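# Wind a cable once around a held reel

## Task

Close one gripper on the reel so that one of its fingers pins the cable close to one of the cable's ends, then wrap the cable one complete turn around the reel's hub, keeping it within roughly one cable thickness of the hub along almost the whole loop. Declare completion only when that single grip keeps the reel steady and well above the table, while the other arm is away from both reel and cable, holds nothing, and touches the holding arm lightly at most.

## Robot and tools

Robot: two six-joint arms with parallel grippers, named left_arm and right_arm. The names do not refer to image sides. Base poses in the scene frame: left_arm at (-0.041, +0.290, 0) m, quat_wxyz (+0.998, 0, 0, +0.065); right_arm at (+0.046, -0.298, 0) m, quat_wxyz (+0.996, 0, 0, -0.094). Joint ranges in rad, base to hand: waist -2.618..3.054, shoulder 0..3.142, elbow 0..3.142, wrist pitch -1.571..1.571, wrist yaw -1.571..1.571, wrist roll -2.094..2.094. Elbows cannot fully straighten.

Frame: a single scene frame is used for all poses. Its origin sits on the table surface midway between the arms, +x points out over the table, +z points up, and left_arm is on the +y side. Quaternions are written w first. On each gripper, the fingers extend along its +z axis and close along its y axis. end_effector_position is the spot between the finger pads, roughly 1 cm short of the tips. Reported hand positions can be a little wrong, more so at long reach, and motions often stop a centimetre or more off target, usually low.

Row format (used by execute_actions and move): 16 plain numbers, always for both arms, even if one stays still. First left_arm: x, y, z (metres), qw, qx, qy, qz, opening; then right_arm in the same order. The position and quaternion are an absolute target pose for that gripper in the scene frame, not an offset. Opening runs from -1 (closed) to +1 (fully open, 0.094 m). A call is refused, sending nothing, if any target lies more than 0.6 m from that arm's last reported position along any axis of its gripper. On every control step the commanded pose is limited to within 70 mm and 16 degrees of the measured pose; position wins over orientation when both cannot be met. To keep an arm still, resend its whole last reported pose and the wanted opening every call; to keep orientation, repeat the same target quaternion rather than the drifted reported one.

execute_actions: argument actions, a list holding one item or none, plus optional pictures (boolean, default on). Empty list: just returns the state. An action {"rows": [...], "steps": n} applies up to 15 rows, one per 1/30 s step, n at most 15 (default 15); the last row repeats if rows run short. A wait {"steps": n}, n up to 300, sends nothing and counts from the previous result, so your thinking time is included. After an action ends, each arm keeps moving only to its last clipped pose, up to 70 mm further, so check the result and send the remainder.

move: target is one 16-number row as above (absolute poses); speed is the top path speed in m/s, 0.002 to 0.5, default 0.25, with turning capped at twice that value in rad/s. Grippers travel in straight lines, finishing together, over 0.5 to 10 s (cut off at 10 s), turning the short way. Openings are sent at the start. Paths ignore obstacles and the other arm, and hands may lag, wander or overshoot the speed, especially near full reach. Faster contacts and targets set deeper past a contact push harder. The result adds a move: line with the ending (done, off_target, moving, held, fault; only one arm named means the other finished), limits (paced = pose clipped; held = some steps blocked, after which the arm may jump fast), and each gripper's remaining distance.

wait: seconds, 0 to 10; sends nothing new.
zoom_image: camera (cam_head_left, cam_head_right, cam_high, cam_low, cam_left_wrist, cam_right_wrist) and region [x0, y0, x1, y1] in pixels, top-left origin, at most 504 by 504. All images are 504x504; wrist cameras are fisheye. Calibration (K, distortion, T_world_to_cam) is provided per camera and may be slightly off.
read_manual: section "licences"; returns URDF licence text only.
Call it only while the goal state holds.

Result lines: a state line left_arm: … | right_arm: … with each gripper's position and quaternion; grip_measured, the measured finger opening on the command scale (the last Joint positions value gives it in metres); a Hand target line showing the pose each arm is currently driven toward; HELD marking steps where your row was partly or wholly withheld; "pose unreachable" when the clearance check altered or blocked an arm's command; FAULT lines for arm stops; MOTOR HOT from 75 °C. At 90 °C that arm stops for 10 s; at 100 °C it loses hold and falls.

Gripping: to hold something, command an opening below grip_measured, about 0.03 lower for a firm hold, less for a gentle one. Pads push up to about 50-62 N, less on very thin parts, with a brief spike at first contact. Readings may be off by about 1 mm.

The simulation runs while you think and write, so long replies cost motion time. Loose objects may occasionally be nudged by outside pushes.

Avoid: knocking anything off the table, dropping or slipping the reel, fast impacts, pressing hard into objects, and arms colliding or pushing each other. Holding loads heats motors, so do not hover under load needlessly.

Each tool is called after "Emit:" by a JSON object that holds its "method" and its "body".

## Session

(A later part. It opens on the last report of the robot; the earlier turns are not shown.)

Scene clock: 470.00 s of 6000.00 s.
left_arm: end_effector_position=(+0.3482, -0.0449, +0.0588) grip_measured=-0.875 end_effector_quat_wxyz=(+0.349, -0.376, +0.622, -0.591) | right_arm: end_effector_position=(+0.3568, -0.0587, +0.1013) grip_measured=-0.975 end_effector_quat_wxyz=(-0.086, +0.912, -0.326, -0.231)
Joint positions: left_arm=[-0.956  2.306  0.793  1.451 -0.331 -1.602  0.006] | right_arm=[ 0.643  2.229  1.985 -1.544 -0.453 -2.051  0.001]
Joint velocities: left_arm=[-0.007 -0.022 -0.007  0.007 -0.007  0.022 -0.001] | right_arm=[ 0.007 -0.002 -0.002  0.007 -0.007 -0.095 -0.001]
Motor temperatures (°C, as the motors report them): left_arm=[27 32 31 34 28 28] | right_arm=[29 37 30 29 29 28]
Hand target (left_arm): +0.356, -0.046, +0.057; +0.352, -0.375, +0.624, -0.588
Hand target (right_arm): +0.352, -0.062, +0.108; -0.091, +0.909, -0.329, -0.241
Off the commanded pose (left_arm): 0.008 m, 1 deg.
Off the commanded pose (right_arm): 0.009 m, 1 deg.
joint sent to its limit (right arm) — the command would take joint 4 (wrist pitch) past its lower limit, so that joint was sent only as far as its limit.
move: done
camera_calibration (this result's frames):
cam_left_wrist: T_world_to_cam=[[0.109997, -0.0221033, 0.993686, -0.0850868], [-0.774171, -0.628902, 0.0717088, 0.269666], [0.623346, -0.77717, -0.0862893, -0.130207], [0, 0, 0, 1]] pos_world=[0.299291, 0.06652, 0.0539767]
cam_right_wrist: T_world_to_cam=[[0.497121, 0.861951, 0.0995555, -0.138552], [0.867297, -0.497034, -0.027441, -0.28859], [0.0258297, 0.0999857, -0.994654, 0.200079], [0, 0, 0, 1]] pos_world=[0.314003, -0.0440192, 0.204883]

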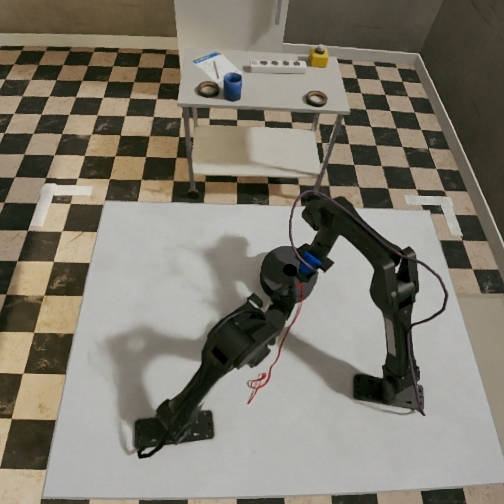

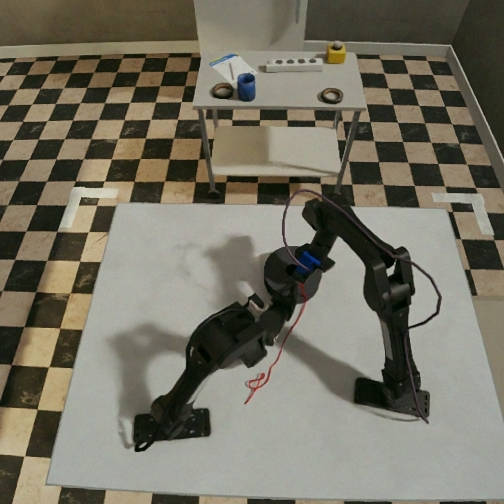

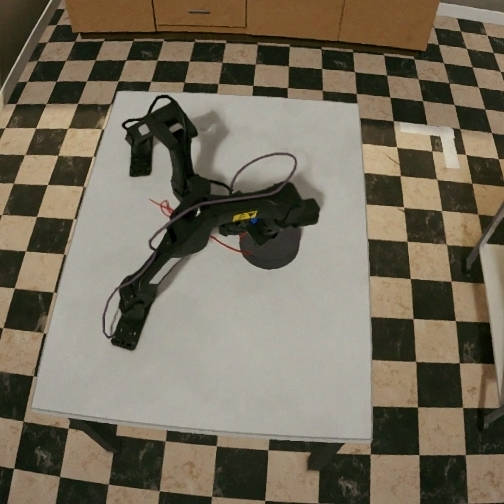

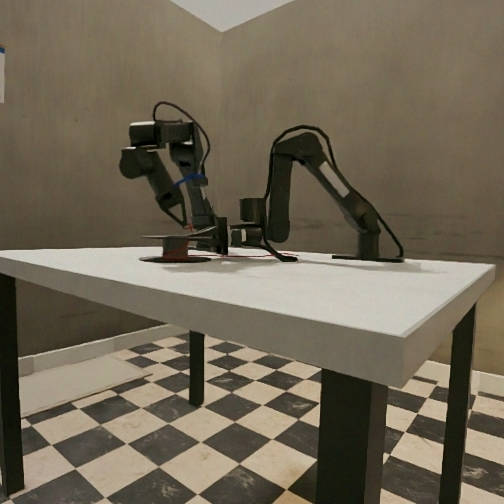

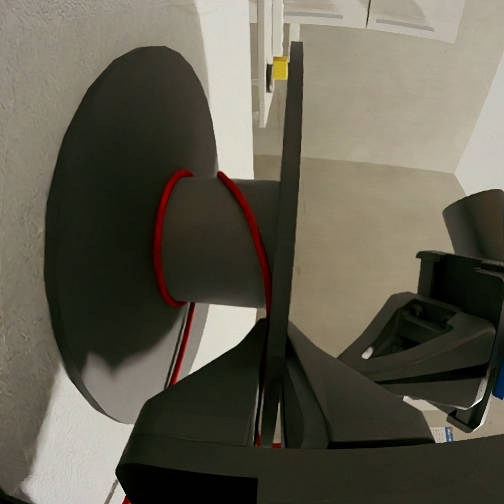

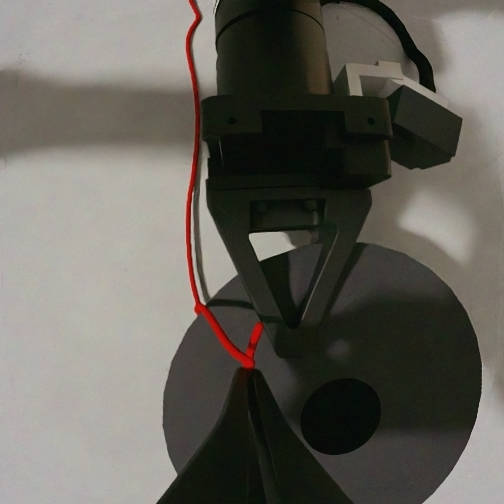

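Emit:
{"method": "move", "body": {"target": [0.356,-0.046,0.057,0.352,-0.375,0.624,-0.588,-1,0.352,-0.062,0.108,0.088,-0.908,0.328,0.243,-0.6]}}

Emit:
{"method": "move", "body": {"target": [0.356,-0.046,0.057,0.352,-0.375,0.624,-0.588,-1,0.38,-0.12,0.19,0.088,-0.908,0.328,0.243,-0.6], "speed": 0.1}}

Emit:
{"method": "move", "body": {"target": [0.356,-0.046,0.07,0.352,-0.375,0.624,-0.588,-1,0.3,-0.38,0.15,0,0,1,0,0.5]}}

Emit:
{"method": "move", "body": {"target": [0.36,0.03,0.35,0.352,-0.375,0.624,-0.588,-1,0.3,-0.38,0.15,0,0,1,0,0.5], "speed": 0.1}}

Emit:
{"method": "zoom_image", "body": {"camera": "cam_low", "region": [100,50,320,270]}}

Scene clock: 478.77 s of 6000.00 s.
left_arm: end_effector_position=(+0.3481, -0.0450, +0.0586) grip_measured=-0.875 end_effector_quat_wxyz=(+0.349, -0.375, +0.623, -0.591) | right_arm: end_effector_position=(+0.3568, -0.0588, +0.1012) grip_measured=-0.603 end_effector_quat_wxyz=(-0.086, +0.913, -0.326, -0.231)
Joint positions: left_arm=[-0.956  2.306  0.793  1.451 -0.33  -1.6    0.006] | right_arm=[ 0.643  2.229  1.985 -1.544 -0.452 -2.051  0.019]
Joint velocities: left_arm=[ 0.002 -0.012 -0.007 -0.007 -0.022  0.007 -0.   ] | right_arm=[-0.027 -0.012  0.002 -0.095  0.051  0.022 -0.   ]
Motor temperatures (°C, as the motors report them): left_arm=[27 32 31 34 28 28] | right_arm=[29 38 30 28 29 28]
Hand target (left_arm): +0.356, -0.046, +0.057; +0.352, -0.375, +0.624, -0.588
Hand target (right_arm): +0.352, -0.062, +0.108; -0.091, +0.909, -0.329, -0.241
Off the commanded pose (left_arm): 0.008 m, 0 deg.
Off the commanded pose (right_arm): 0.009 m, 1 deg.
joint sent to its limit (right arm) — the command would take joint 4 (wrist pitch) past its lower limit, so that joint was sent only as far as its limit.
After step 230, 0.40 s passed at rest.
move: done
camera_calibration (this result's frames):
cam_left_wrist: T_world_to_cam=[[0.109627, -0.0243903, 0.993674, -0.0848709], [-0.774744, -0.628383, 0.0700496, 0.269873], [0.622699, -0.777522, -0.0877839, -0.129967], [0, 0, 0, 1]] pos_world=[0.299317, 0.0664618, 0.0540205]
cam_right_wrist: T_world_to_cam=[[0.496946, 0.862099, 0.0991408, -0.138355], [0.867388, -0.49691, -0.0268248, -0.288773], [0.0261384, 0.099324, -0.994712, 0.199888], [0, 0, 0, 1]] pos_world=[0.314009, -0.0440724, 0.204801]

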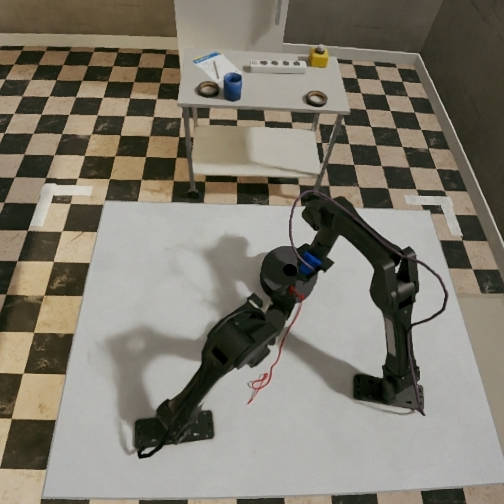

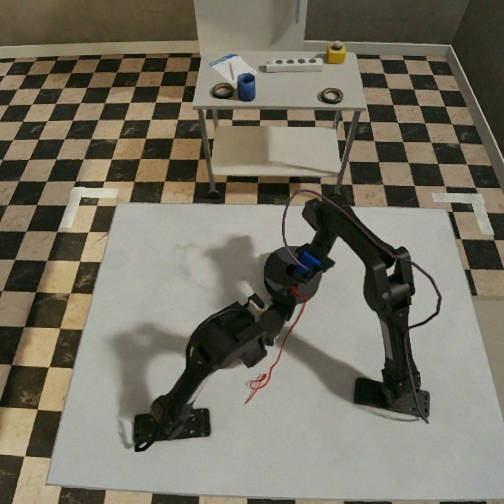

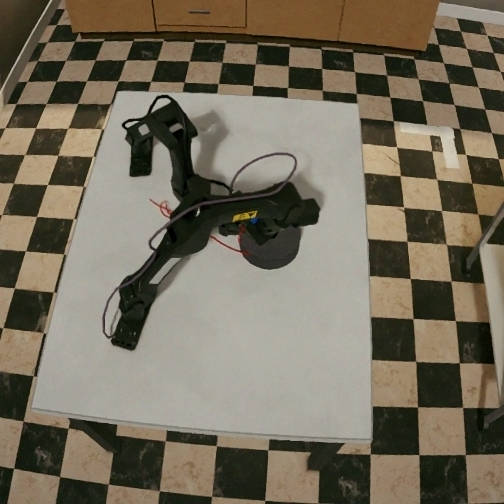

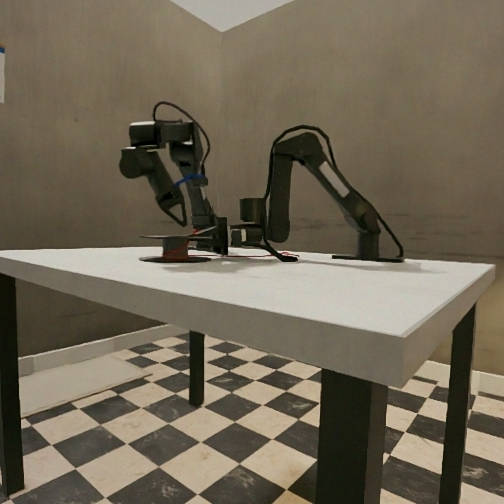

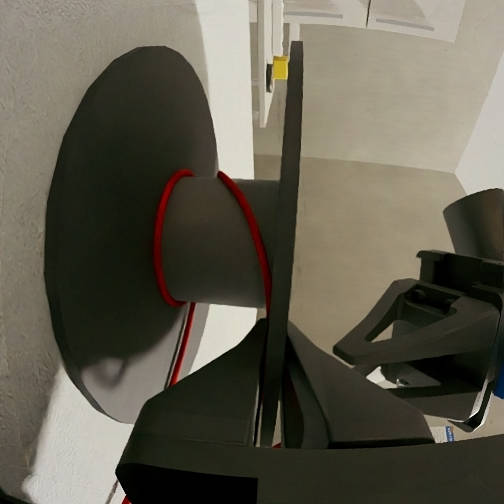

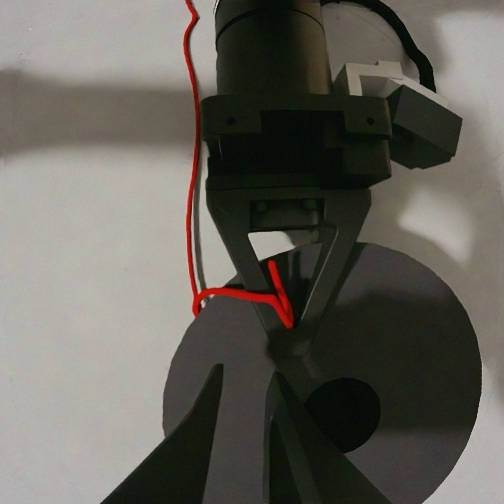

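Scene clock: 480.23 s of 6000.00 s.
left_arm: end_effector_position=(+0.3481, -0.0450, +0.0586) grip_measured=-0.875 end_effector_quat_wxyz=(+0.349, -0.375, +0.623, -0.591) | right_arm: end_effector_position=(+0.3852, -0.1189, +0.1894) grip_measured=-0.603 end_effector_quat_wxyz=(-0.183, +0.906, -0.361, -0.128)
Joint positions: left_arm=[-0.956  2.306  0.793  1.451 -0.33  -1.599  0.006] | right_arm=[ 0.469  1.978  1.975 -1.544 -0.45  -2.098  0.019]
Joint velocities: left_arm=[-0.012  0.007 -0.022 -0.022 -0.022  0.037 -0.   ] | right_arm=[-0.017  0.017 -0.007 -0.022 -0.095 -0.066  0.   ]
Motor temperatures (°C, as the motors report them): left_arm=[27 33 31 34 28 28] | right_arm=[29 38 30 28 29 28]
Hand target (left_arm): +0.356, -0.046, +0.057; +0.352, -0.375, +0.624, -0.588
Hand target (right_arm): +0.379, -0.121, +0.190; -0.181, +0.904, -0.362, -0.139
Off the commanded pose (left_arm): 0.008 m, 0 deg.
Off the commanded pose (right_arm): 0.005 m, 18 deg; orientation clipped at the last step of the last action.
joint sent to its limit (right arm) — the command would take joint 4 (wrist pitch) past its lower limit, so that joint was sent only as far as its limit.
move: off_target (right_arm); limits=paced
camera_calibration (this result's frames):
cam_left_wrist: T_world_to_cam=[[0.109447, -0.0247257, 0.993685, -0.0848239], [-0.774771, -0.628389, 0.0696989, 0.269903], [0.622697, -0.777506, -0.0879318, -0.129957], [0, 0, 0, 1]] pos_world=[0.29932, 0.0664644, 0.054049]
cam_right_wrist: T_world_to_cam=[[0.554515, 0.773495, 0.306951, -0.18149], [0.783131, -0.609794, 0.12189, -0.349992], [0.281458, 0.172793, -0.943888, 0.193611], [0, 0, 0, 1]] pos_world=[0.320235, -0.106496, 0.281117]

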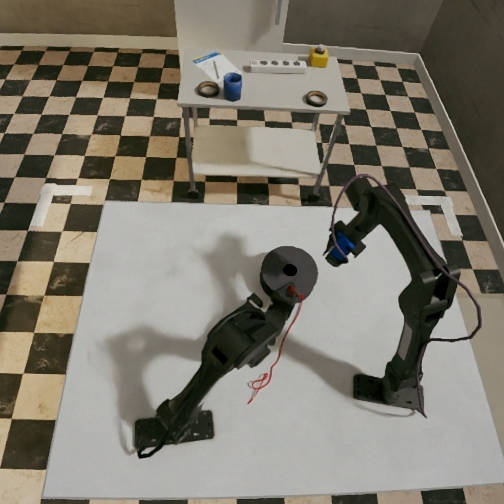

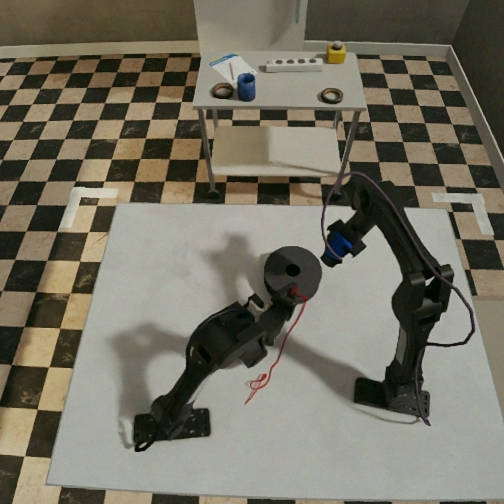

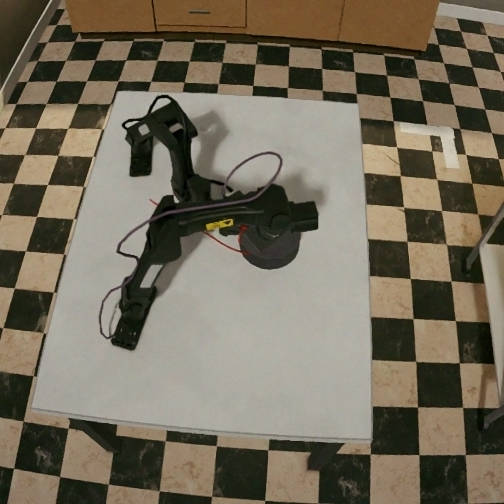

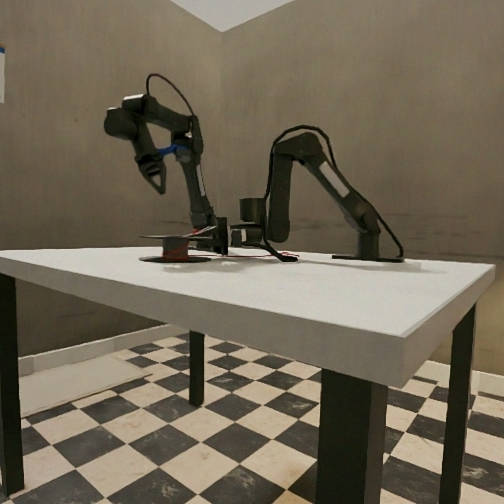

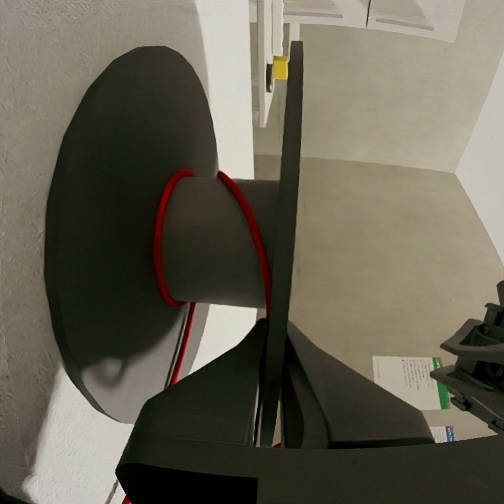

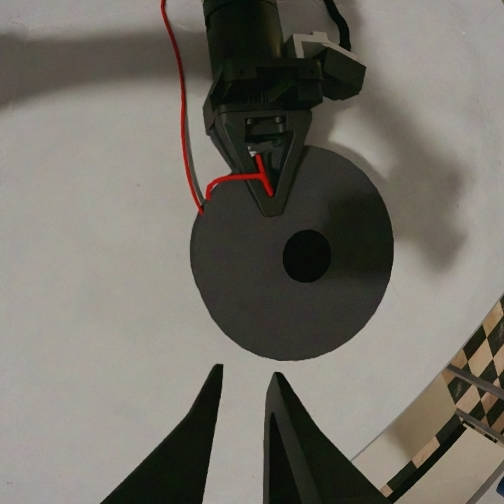

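Scene clock: 485.53 s of 6000.00 s.
left_arm: end_effector_position=(+0.3484, -0.0454, +0.0588) grip_measured=-0.875 end_effector_quat_wxyz=(+0.348, -0.376, +0.629, -0.585) | right_arm: end_effector_position=(+0.3048, -0.3791, +0.1544) grip_measured=+0.497 end_effector_quat_wxyz=(+0.011, -0.010, +1.000, -0.010)
Joint positions: left_arm=[-0.956  2.29   0.793  1.418 -0.33  -1.599  0.006] | right_arm=[-0.111  1.543  1.383 -1.383  0.011 -0.319  0.07 ]
Joint velocities: left_arm=[-0.007 -0.017  0.017 -0.051  0.007 -0.022  0.   ] | right_arm=[ 0.002  0.002 -0.002 -0.051 -0.007 -0.007  0.   ]
Motor temperatures (°C, as the motors report them): left_arm=[27 33 31 34 28 28] | right_arm=[29 37 30 28 29 28]
Hand target (left_arm): +0.356, -0.046, +0.070; +0.352, -0.375, +0.624, -0.588
Hand target (right_arm): +0.300, -0.381, +0.149; -0.004, -0.001, +1.000, -0.009
Off the commanded pose (left_arm): 0.014 m, 1 deg.
Off the commanded pose (right_arm): 0.007 m, 2 deg.
move: off_target (left_arm)
camera_calibration (this result's frames):
cam_left_wrist: T_world_to_cam=[[0.120237, -0.036448, 0.992076, -0.089265], [-0.774246, -0.62892, 0.0707306, 0.269585], [0.621358, -0.776615, -0.103839, -0.128941], [0, 0, 0, 1]] pos_world=[0.299576, 0.0661561, 0.0561007]
cam_right_wrist: T_world_to_cam=[[0.206877, -0.97799, 0.0271531, -0.439719], [-0.885772, -0.17544, 0.429685, 0.184346], [-0.415464, -0.112943, -0.90257, 0.32588], [0, 0, 0, 1]] pos_world=[0.389648, -0.360893, 0.226858]

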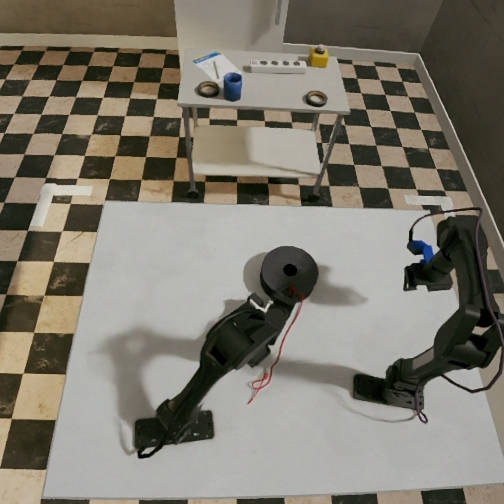

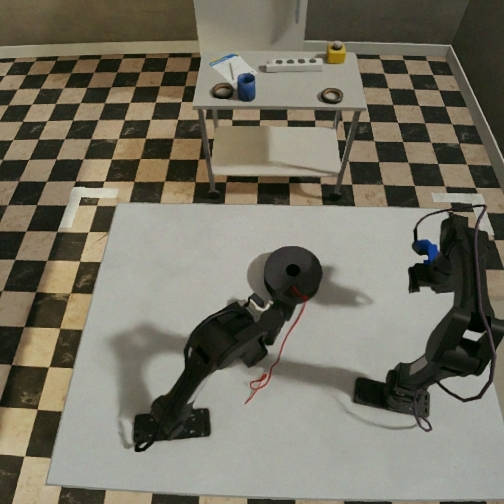

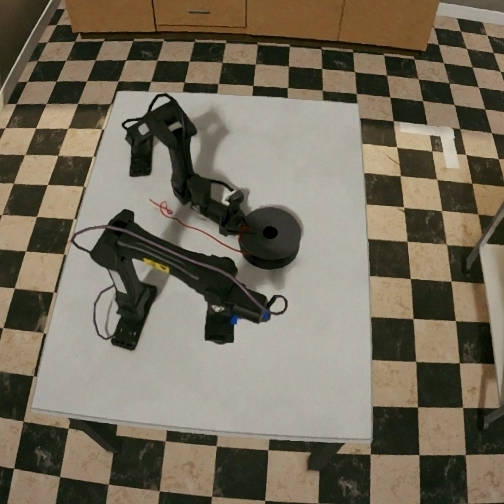

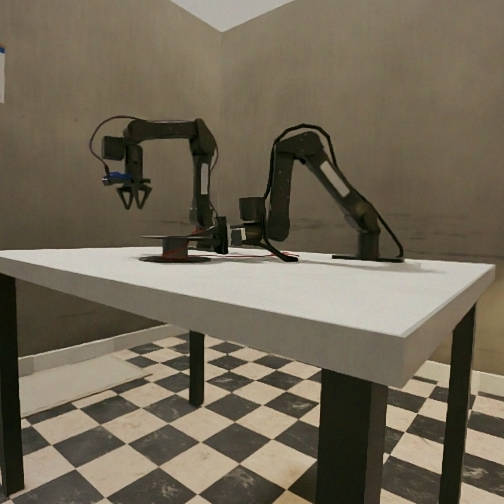

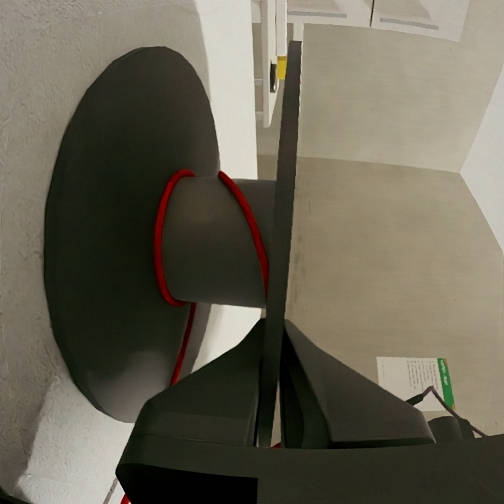

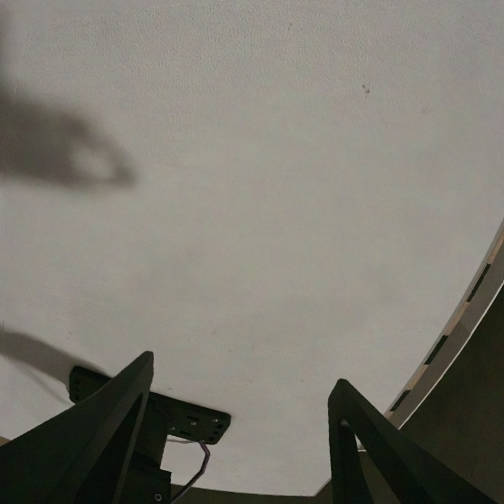

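Scene clock: 489.17 s of 6000.00 s.
left_arm: end_effector_position=(+0.3611, +0.0258, +0.3078) grip_measured=-0.875 end_effector_quat_wxyz=(+0.331, -0.392, +0.656, -0.554) | right_arm: end_effector_position=(+0.3040, -0.3807, +0.1544) grip_measured=+0.497 end_effector_quat_wxyz=(+0.011, -0.006, +1.000, -0.009)
Joint positions: left_arm=[-0.766  1.444  1.08   0.194 -0.141 -1.595  0.006] | right_arm=[-0.118  1.543  1.383 -1.384  0.011 -0.319  0.07 ]
Joint velocities: left_arm=[ 0.012  0.002  0.002 -0.007  0.007 -0.051 -0.   ] | right_arm=[ 0.007 -0.007 -0.002 -0.037 -0.007 -0.022  0.001]
Motor temperatures (°C, as the motors report them): left_arm=[27 34 32 35 28 28] | right_arm=[29 36 30 28 29 28]
Hand target (left_arm): +0.360, +0.031, +0.352; +0.352, -0.375, +0.624, -0.588
Hand target (right_arm): +0.300, -0.380, +0.150; +0.000, -0.000, +1.000, -0.000
Off the commanded pose (left_arm): 0.042 m, 6 deg.
Off the commanded pose (right_arm): 0.006 m, 2 deg.
move: off_target (left_arm)
camera_calibration (this result's frames):
cam_left_wrist: T_world_to_cam=[[0.200866, -0.0828085, 0.976112, -0.358174], [-0.765919, -0.634506, 0.103784, 0.293585], [0.610755, -0.768469, -0.190875, -0.0253508], [0, 0, 0, 1]] pos_world=[0.31229, 0.13714, 0.31431]
cam_right_wrist: T_world_to_cam=[[0.20056, -0.97932, 0.0265961, -0.439606], [-0.886422, -0.169841, 0.430594, 0.185549], [-0.417172, -0.109935, -0.902154, 0.326961], [0, 0, 0, 1]] pos_world=[0.389041, -0.363057, 0.226764]

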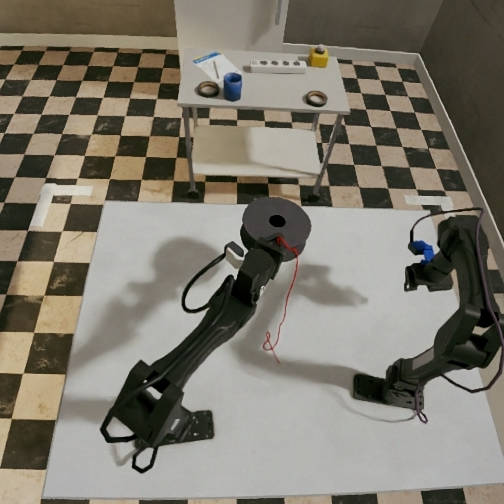

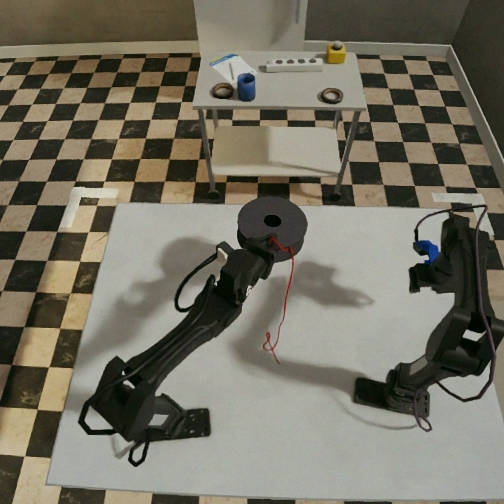

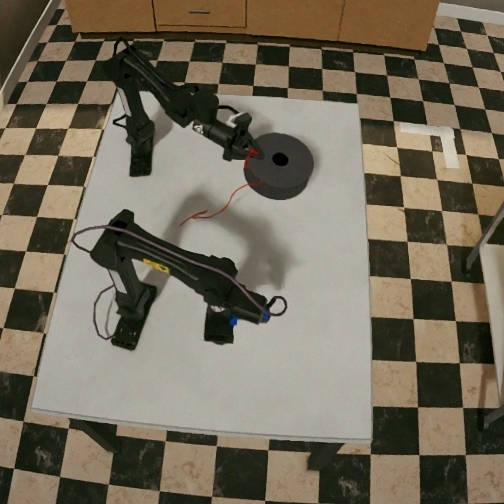

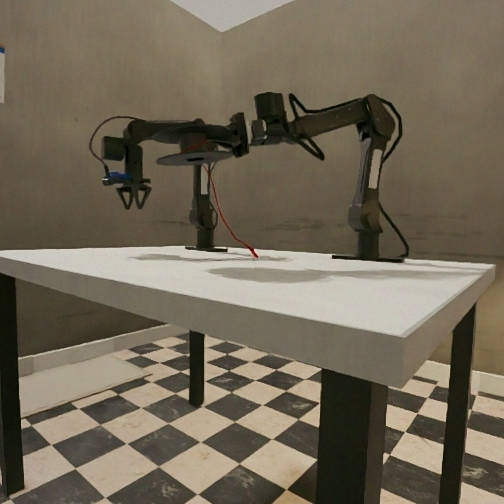

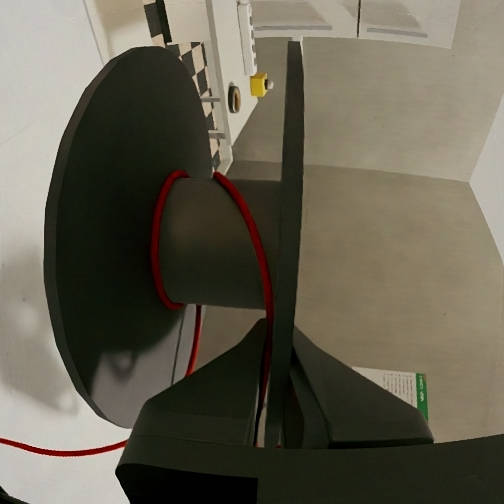

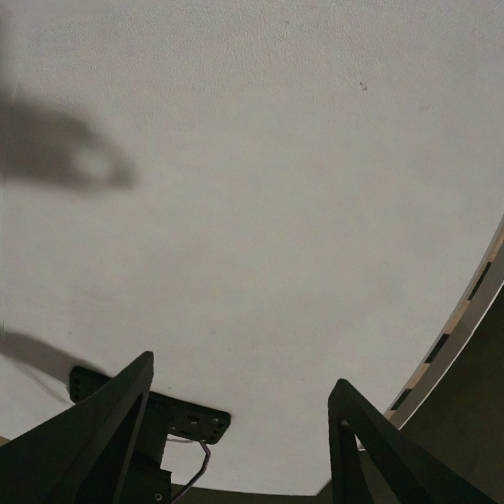

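Region (100, 50, 320, 270) of cam_low's 504x504 image, scaled by 2.291, with more detail than that image has.

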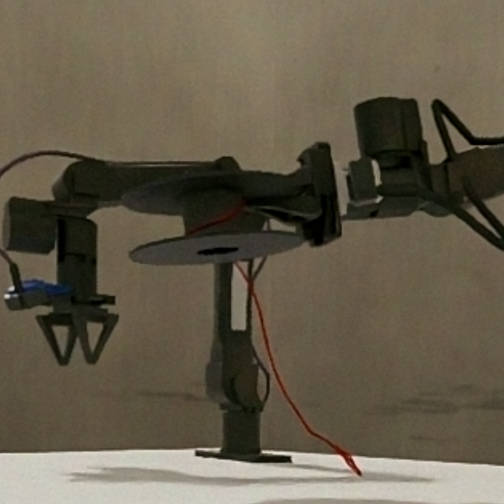

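Snug. Raise a bit more so the tail hangs free.

Emit:
{"method": "move", "body": {"target": [0.33,0.05,0.45,0.352,-0.375,0.624,-0.588,-1,0.3,-0.38,0.15,0,0,1,0,0.5], "speed": 0.08}}

Emit:
{"method": "wait", "body": {"seconds": 2}}

Scene clock: 494.33 s of 6000.00 s.
left_arm: end_effector_position=(+0.3369, +0.0436, +0.4050) grip_measured=-0.875 end_effector_quat_wxyz=(+0.330, -0.392, +0.657, -0.552) | right_arm: end_effector_position=(+0.3040, -0.3807, +0.1544) grip_measured=+0.497 end_effector_quat_wxyz=(+0.011, -0.006, +1.000, -0.009)
Joint positions: left_arm=[-0.766  1.361  1.406 -0.22  -0.14  -1.594  0.006] | right_arm=[-0.118  1.543  1.383 -1.384  0.011 -0.319  0.07 ]
Joint velocities: left_arm=[-0.007 -0.007  0.002 -0.007 -0.022  0.051 -0.   ] | right_arm=[-0.037  0.012 -0.012  0.007 -0.007 -0.007  0.   ]
Motor temperatures (°C, as the motors report them): left_arm=[27 34 32 36 28 28] | right_arm=[29 35 30 28 29 28]
Hand target (left_arm): +0.328, +0.052, +0.449; +0.353, -0.375, +0.624, -0.588
Hand target (right_arm): +0.300, -0.380, +0.150; +0.000, -0.000, +1.000, -0.000
Off the commanded pose (left_arm): 0.046 m, 6 deg.
Off the commanded pose (right_arm): 0.006 m, 2 deg.
move: off_target (left_arm)
camera_calibration (this result's frames):
cam_left_wrist: T_world_to_cam=[[0.204108, -0.0861575, 0.97515, -0.447299], [-0.765889, -0.634465, 0.104251, 0.276038], [0.609716, -0.768135, -0.195486, 0.0238359], [0, 0, 0, 1]] pos_world=[0.288179, 0.154908, 0.412066]
cam_right_wrist: T_world_to_cam=[[0.20056, -0.97932, 0.0265961, -0.439606], [-0.886422, -0.169841, 0.430594, 0.185549], [-0.417172, -0.109935, -0.902154, 0.326961], [0, 0, 0, 1]] pos_world=[0.389041, -0.363057, 0.226764]

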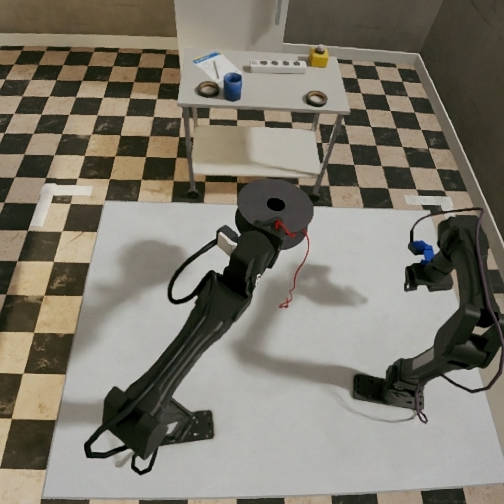

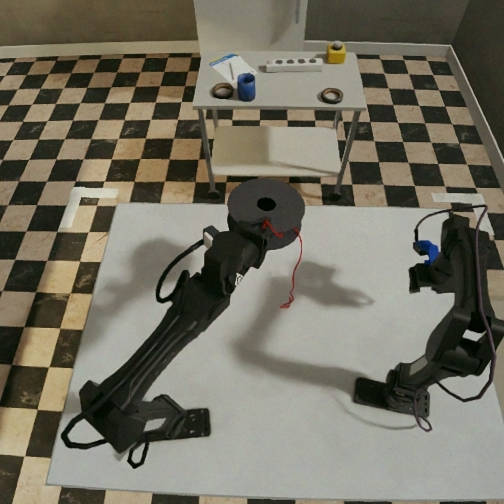

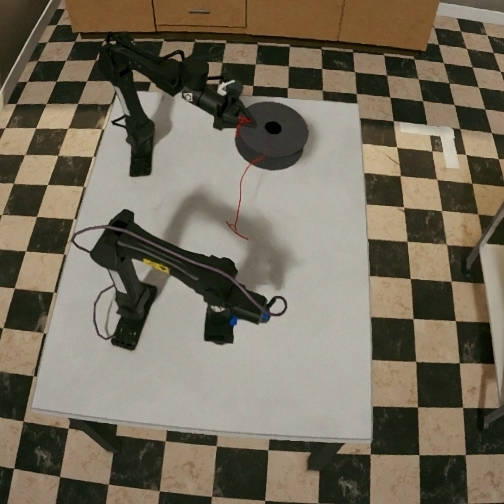

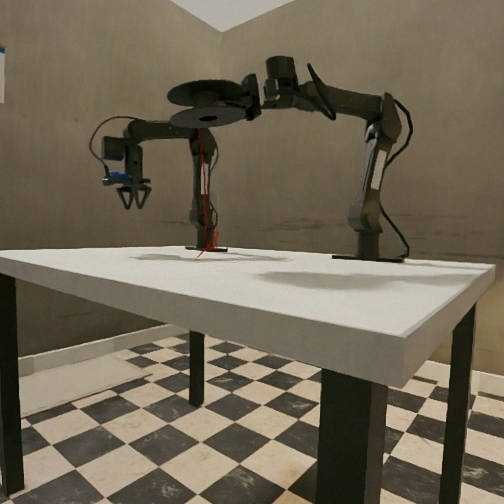

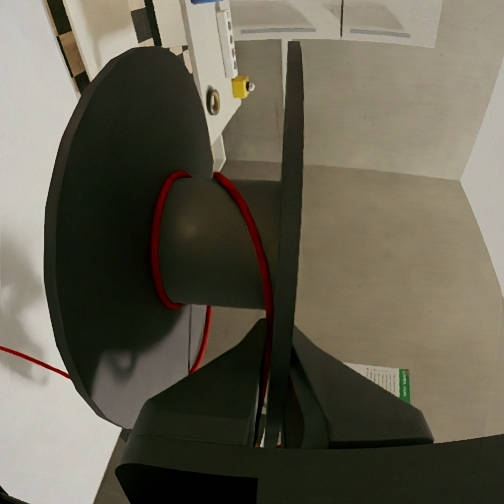

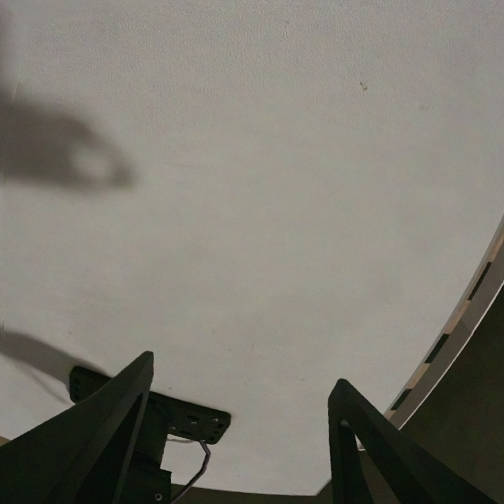

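Scene clock: 496.33 s of 6000.00 s.
left_arm: end_effector_position=(+0.3369, +0.0436, +0.4047) grip_measured=-0.875 end_effector_quat_wxyz=(+0.330, -0.393, +0.658, -0.552) | right_arm: end_effector_position=(+0.3040, -0.3807, +0.1544) grip_measured=+0.497 end_effector_quat_wxyz=(+0.011, -0.006, +1.000, -0.009)
Joint positions: left_arm=[-0.766  1.361  1.406 -0.221 -0.14  -1.594  0.006] | right_arm=[-0.118  1.543  1.383 -1.384  0.011 -0.319  0.07 ]
Joint velocities: left_arm=[-0.002  0.017  0.012 -0.007 -0.051 -0.037 -0.001] | right_arm=[ 0.002 -0.007  0.002 -0.081  0.066 -0.022  0.001]
Motor temperatures (°C, as the motors report them): left_arm=[27 34 32 36 28 28] | right_arm=[29 35 30 28 29 28]
Hand target (left_arm): +0.328, +0.052, +0.449; +0.353, -0.375, +0.624, -0.588
Hand target (right_arm): +0.300, -0.380, +0.150; +0.000, -0.000, +1.000, -0.000
Off the commanded pose (left_arm): 0.046 m, 6 deg.
Off the commanded pose (right_arm): 0.006 m, 2 deg.
Steps of this call (steps 1 to 60: nothing new was sent). Readings (end_effector_position):
1: left_arm (+0.3369, +0.0436, +0.4049) | right_arm (+0.3040, -0.3807, +0.1544)
2: left_arm (+0.3369, +0.0436, +0.4049) | right_arm (+0.3040, -0.3807, +0.1544)
4: left_arm (+0.3369, +0.0436, +0.4048) | right_arm (+0.3040, -0.3807, +0.1544)
8: left_arm (+0.3369, +0.0436, +0.4048) | right_arm (+0.3040, -0.3807, +0.1544)
60: the state above
camera_calibration (this result's frames):
cam_left_wrist: T_world_to_cam=[[0.205006, -0.08682, 0.974903, -0.447191], [-0.765793, -0.634536, 0.104525, 0.275915], [0.609536, -0.768002, -0.19657, 0.0243217], [0, 0, 0, 1]] pos_world=[0.288145, 0.154932, 0.411908]
cam_right_wrist: T_world_to_cam=[[0.20056, -0.97932, 0.0265961, -0.439606], [-0.886422, -0.169841, 0.430594, 0.185549], [-0.417172, -0.109935, -0.902154, 0.326961], [0, 0, 0, 1]] pos_world=[0.389041, -0.363057, 0.226764]

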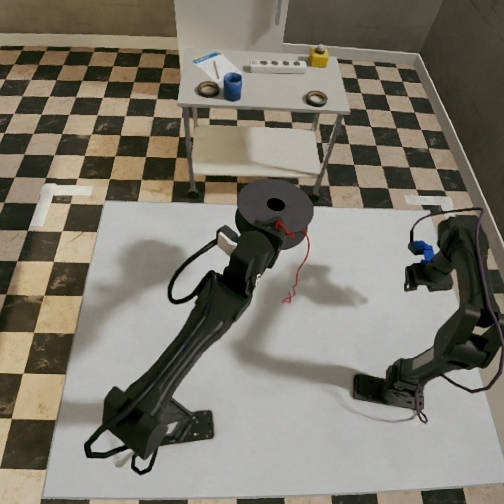

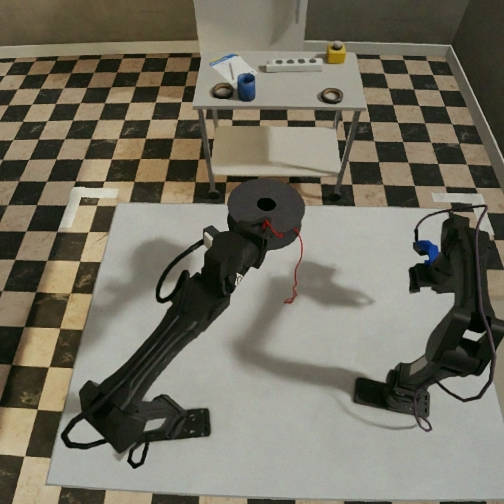

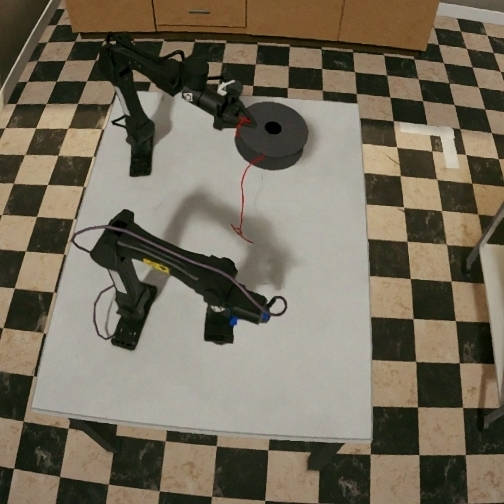

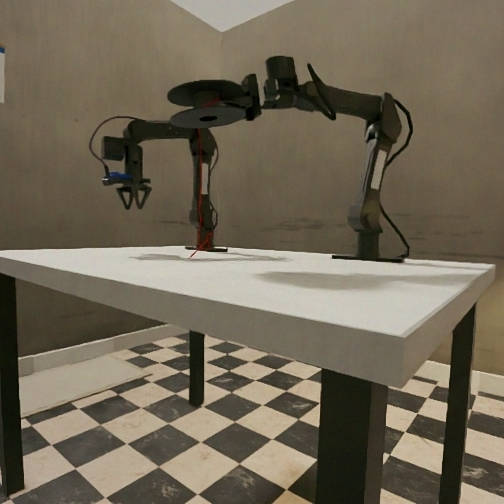

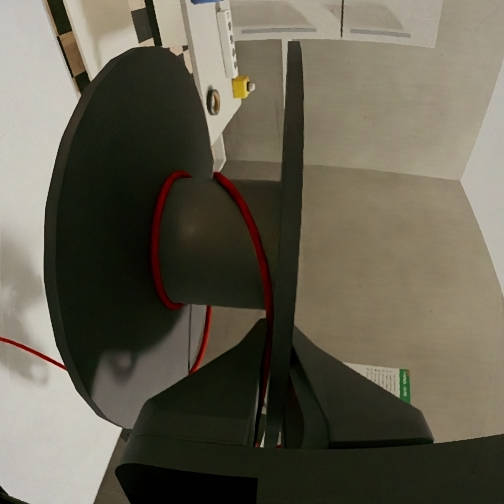

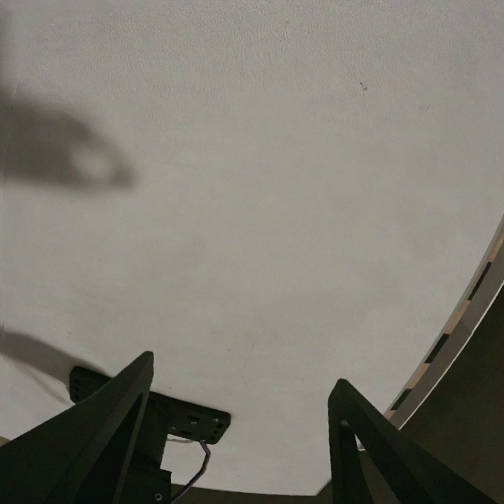

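Emit:
{"method": "finished_scene", "body": {"scene": 1}}

The scene is finished: the task was done.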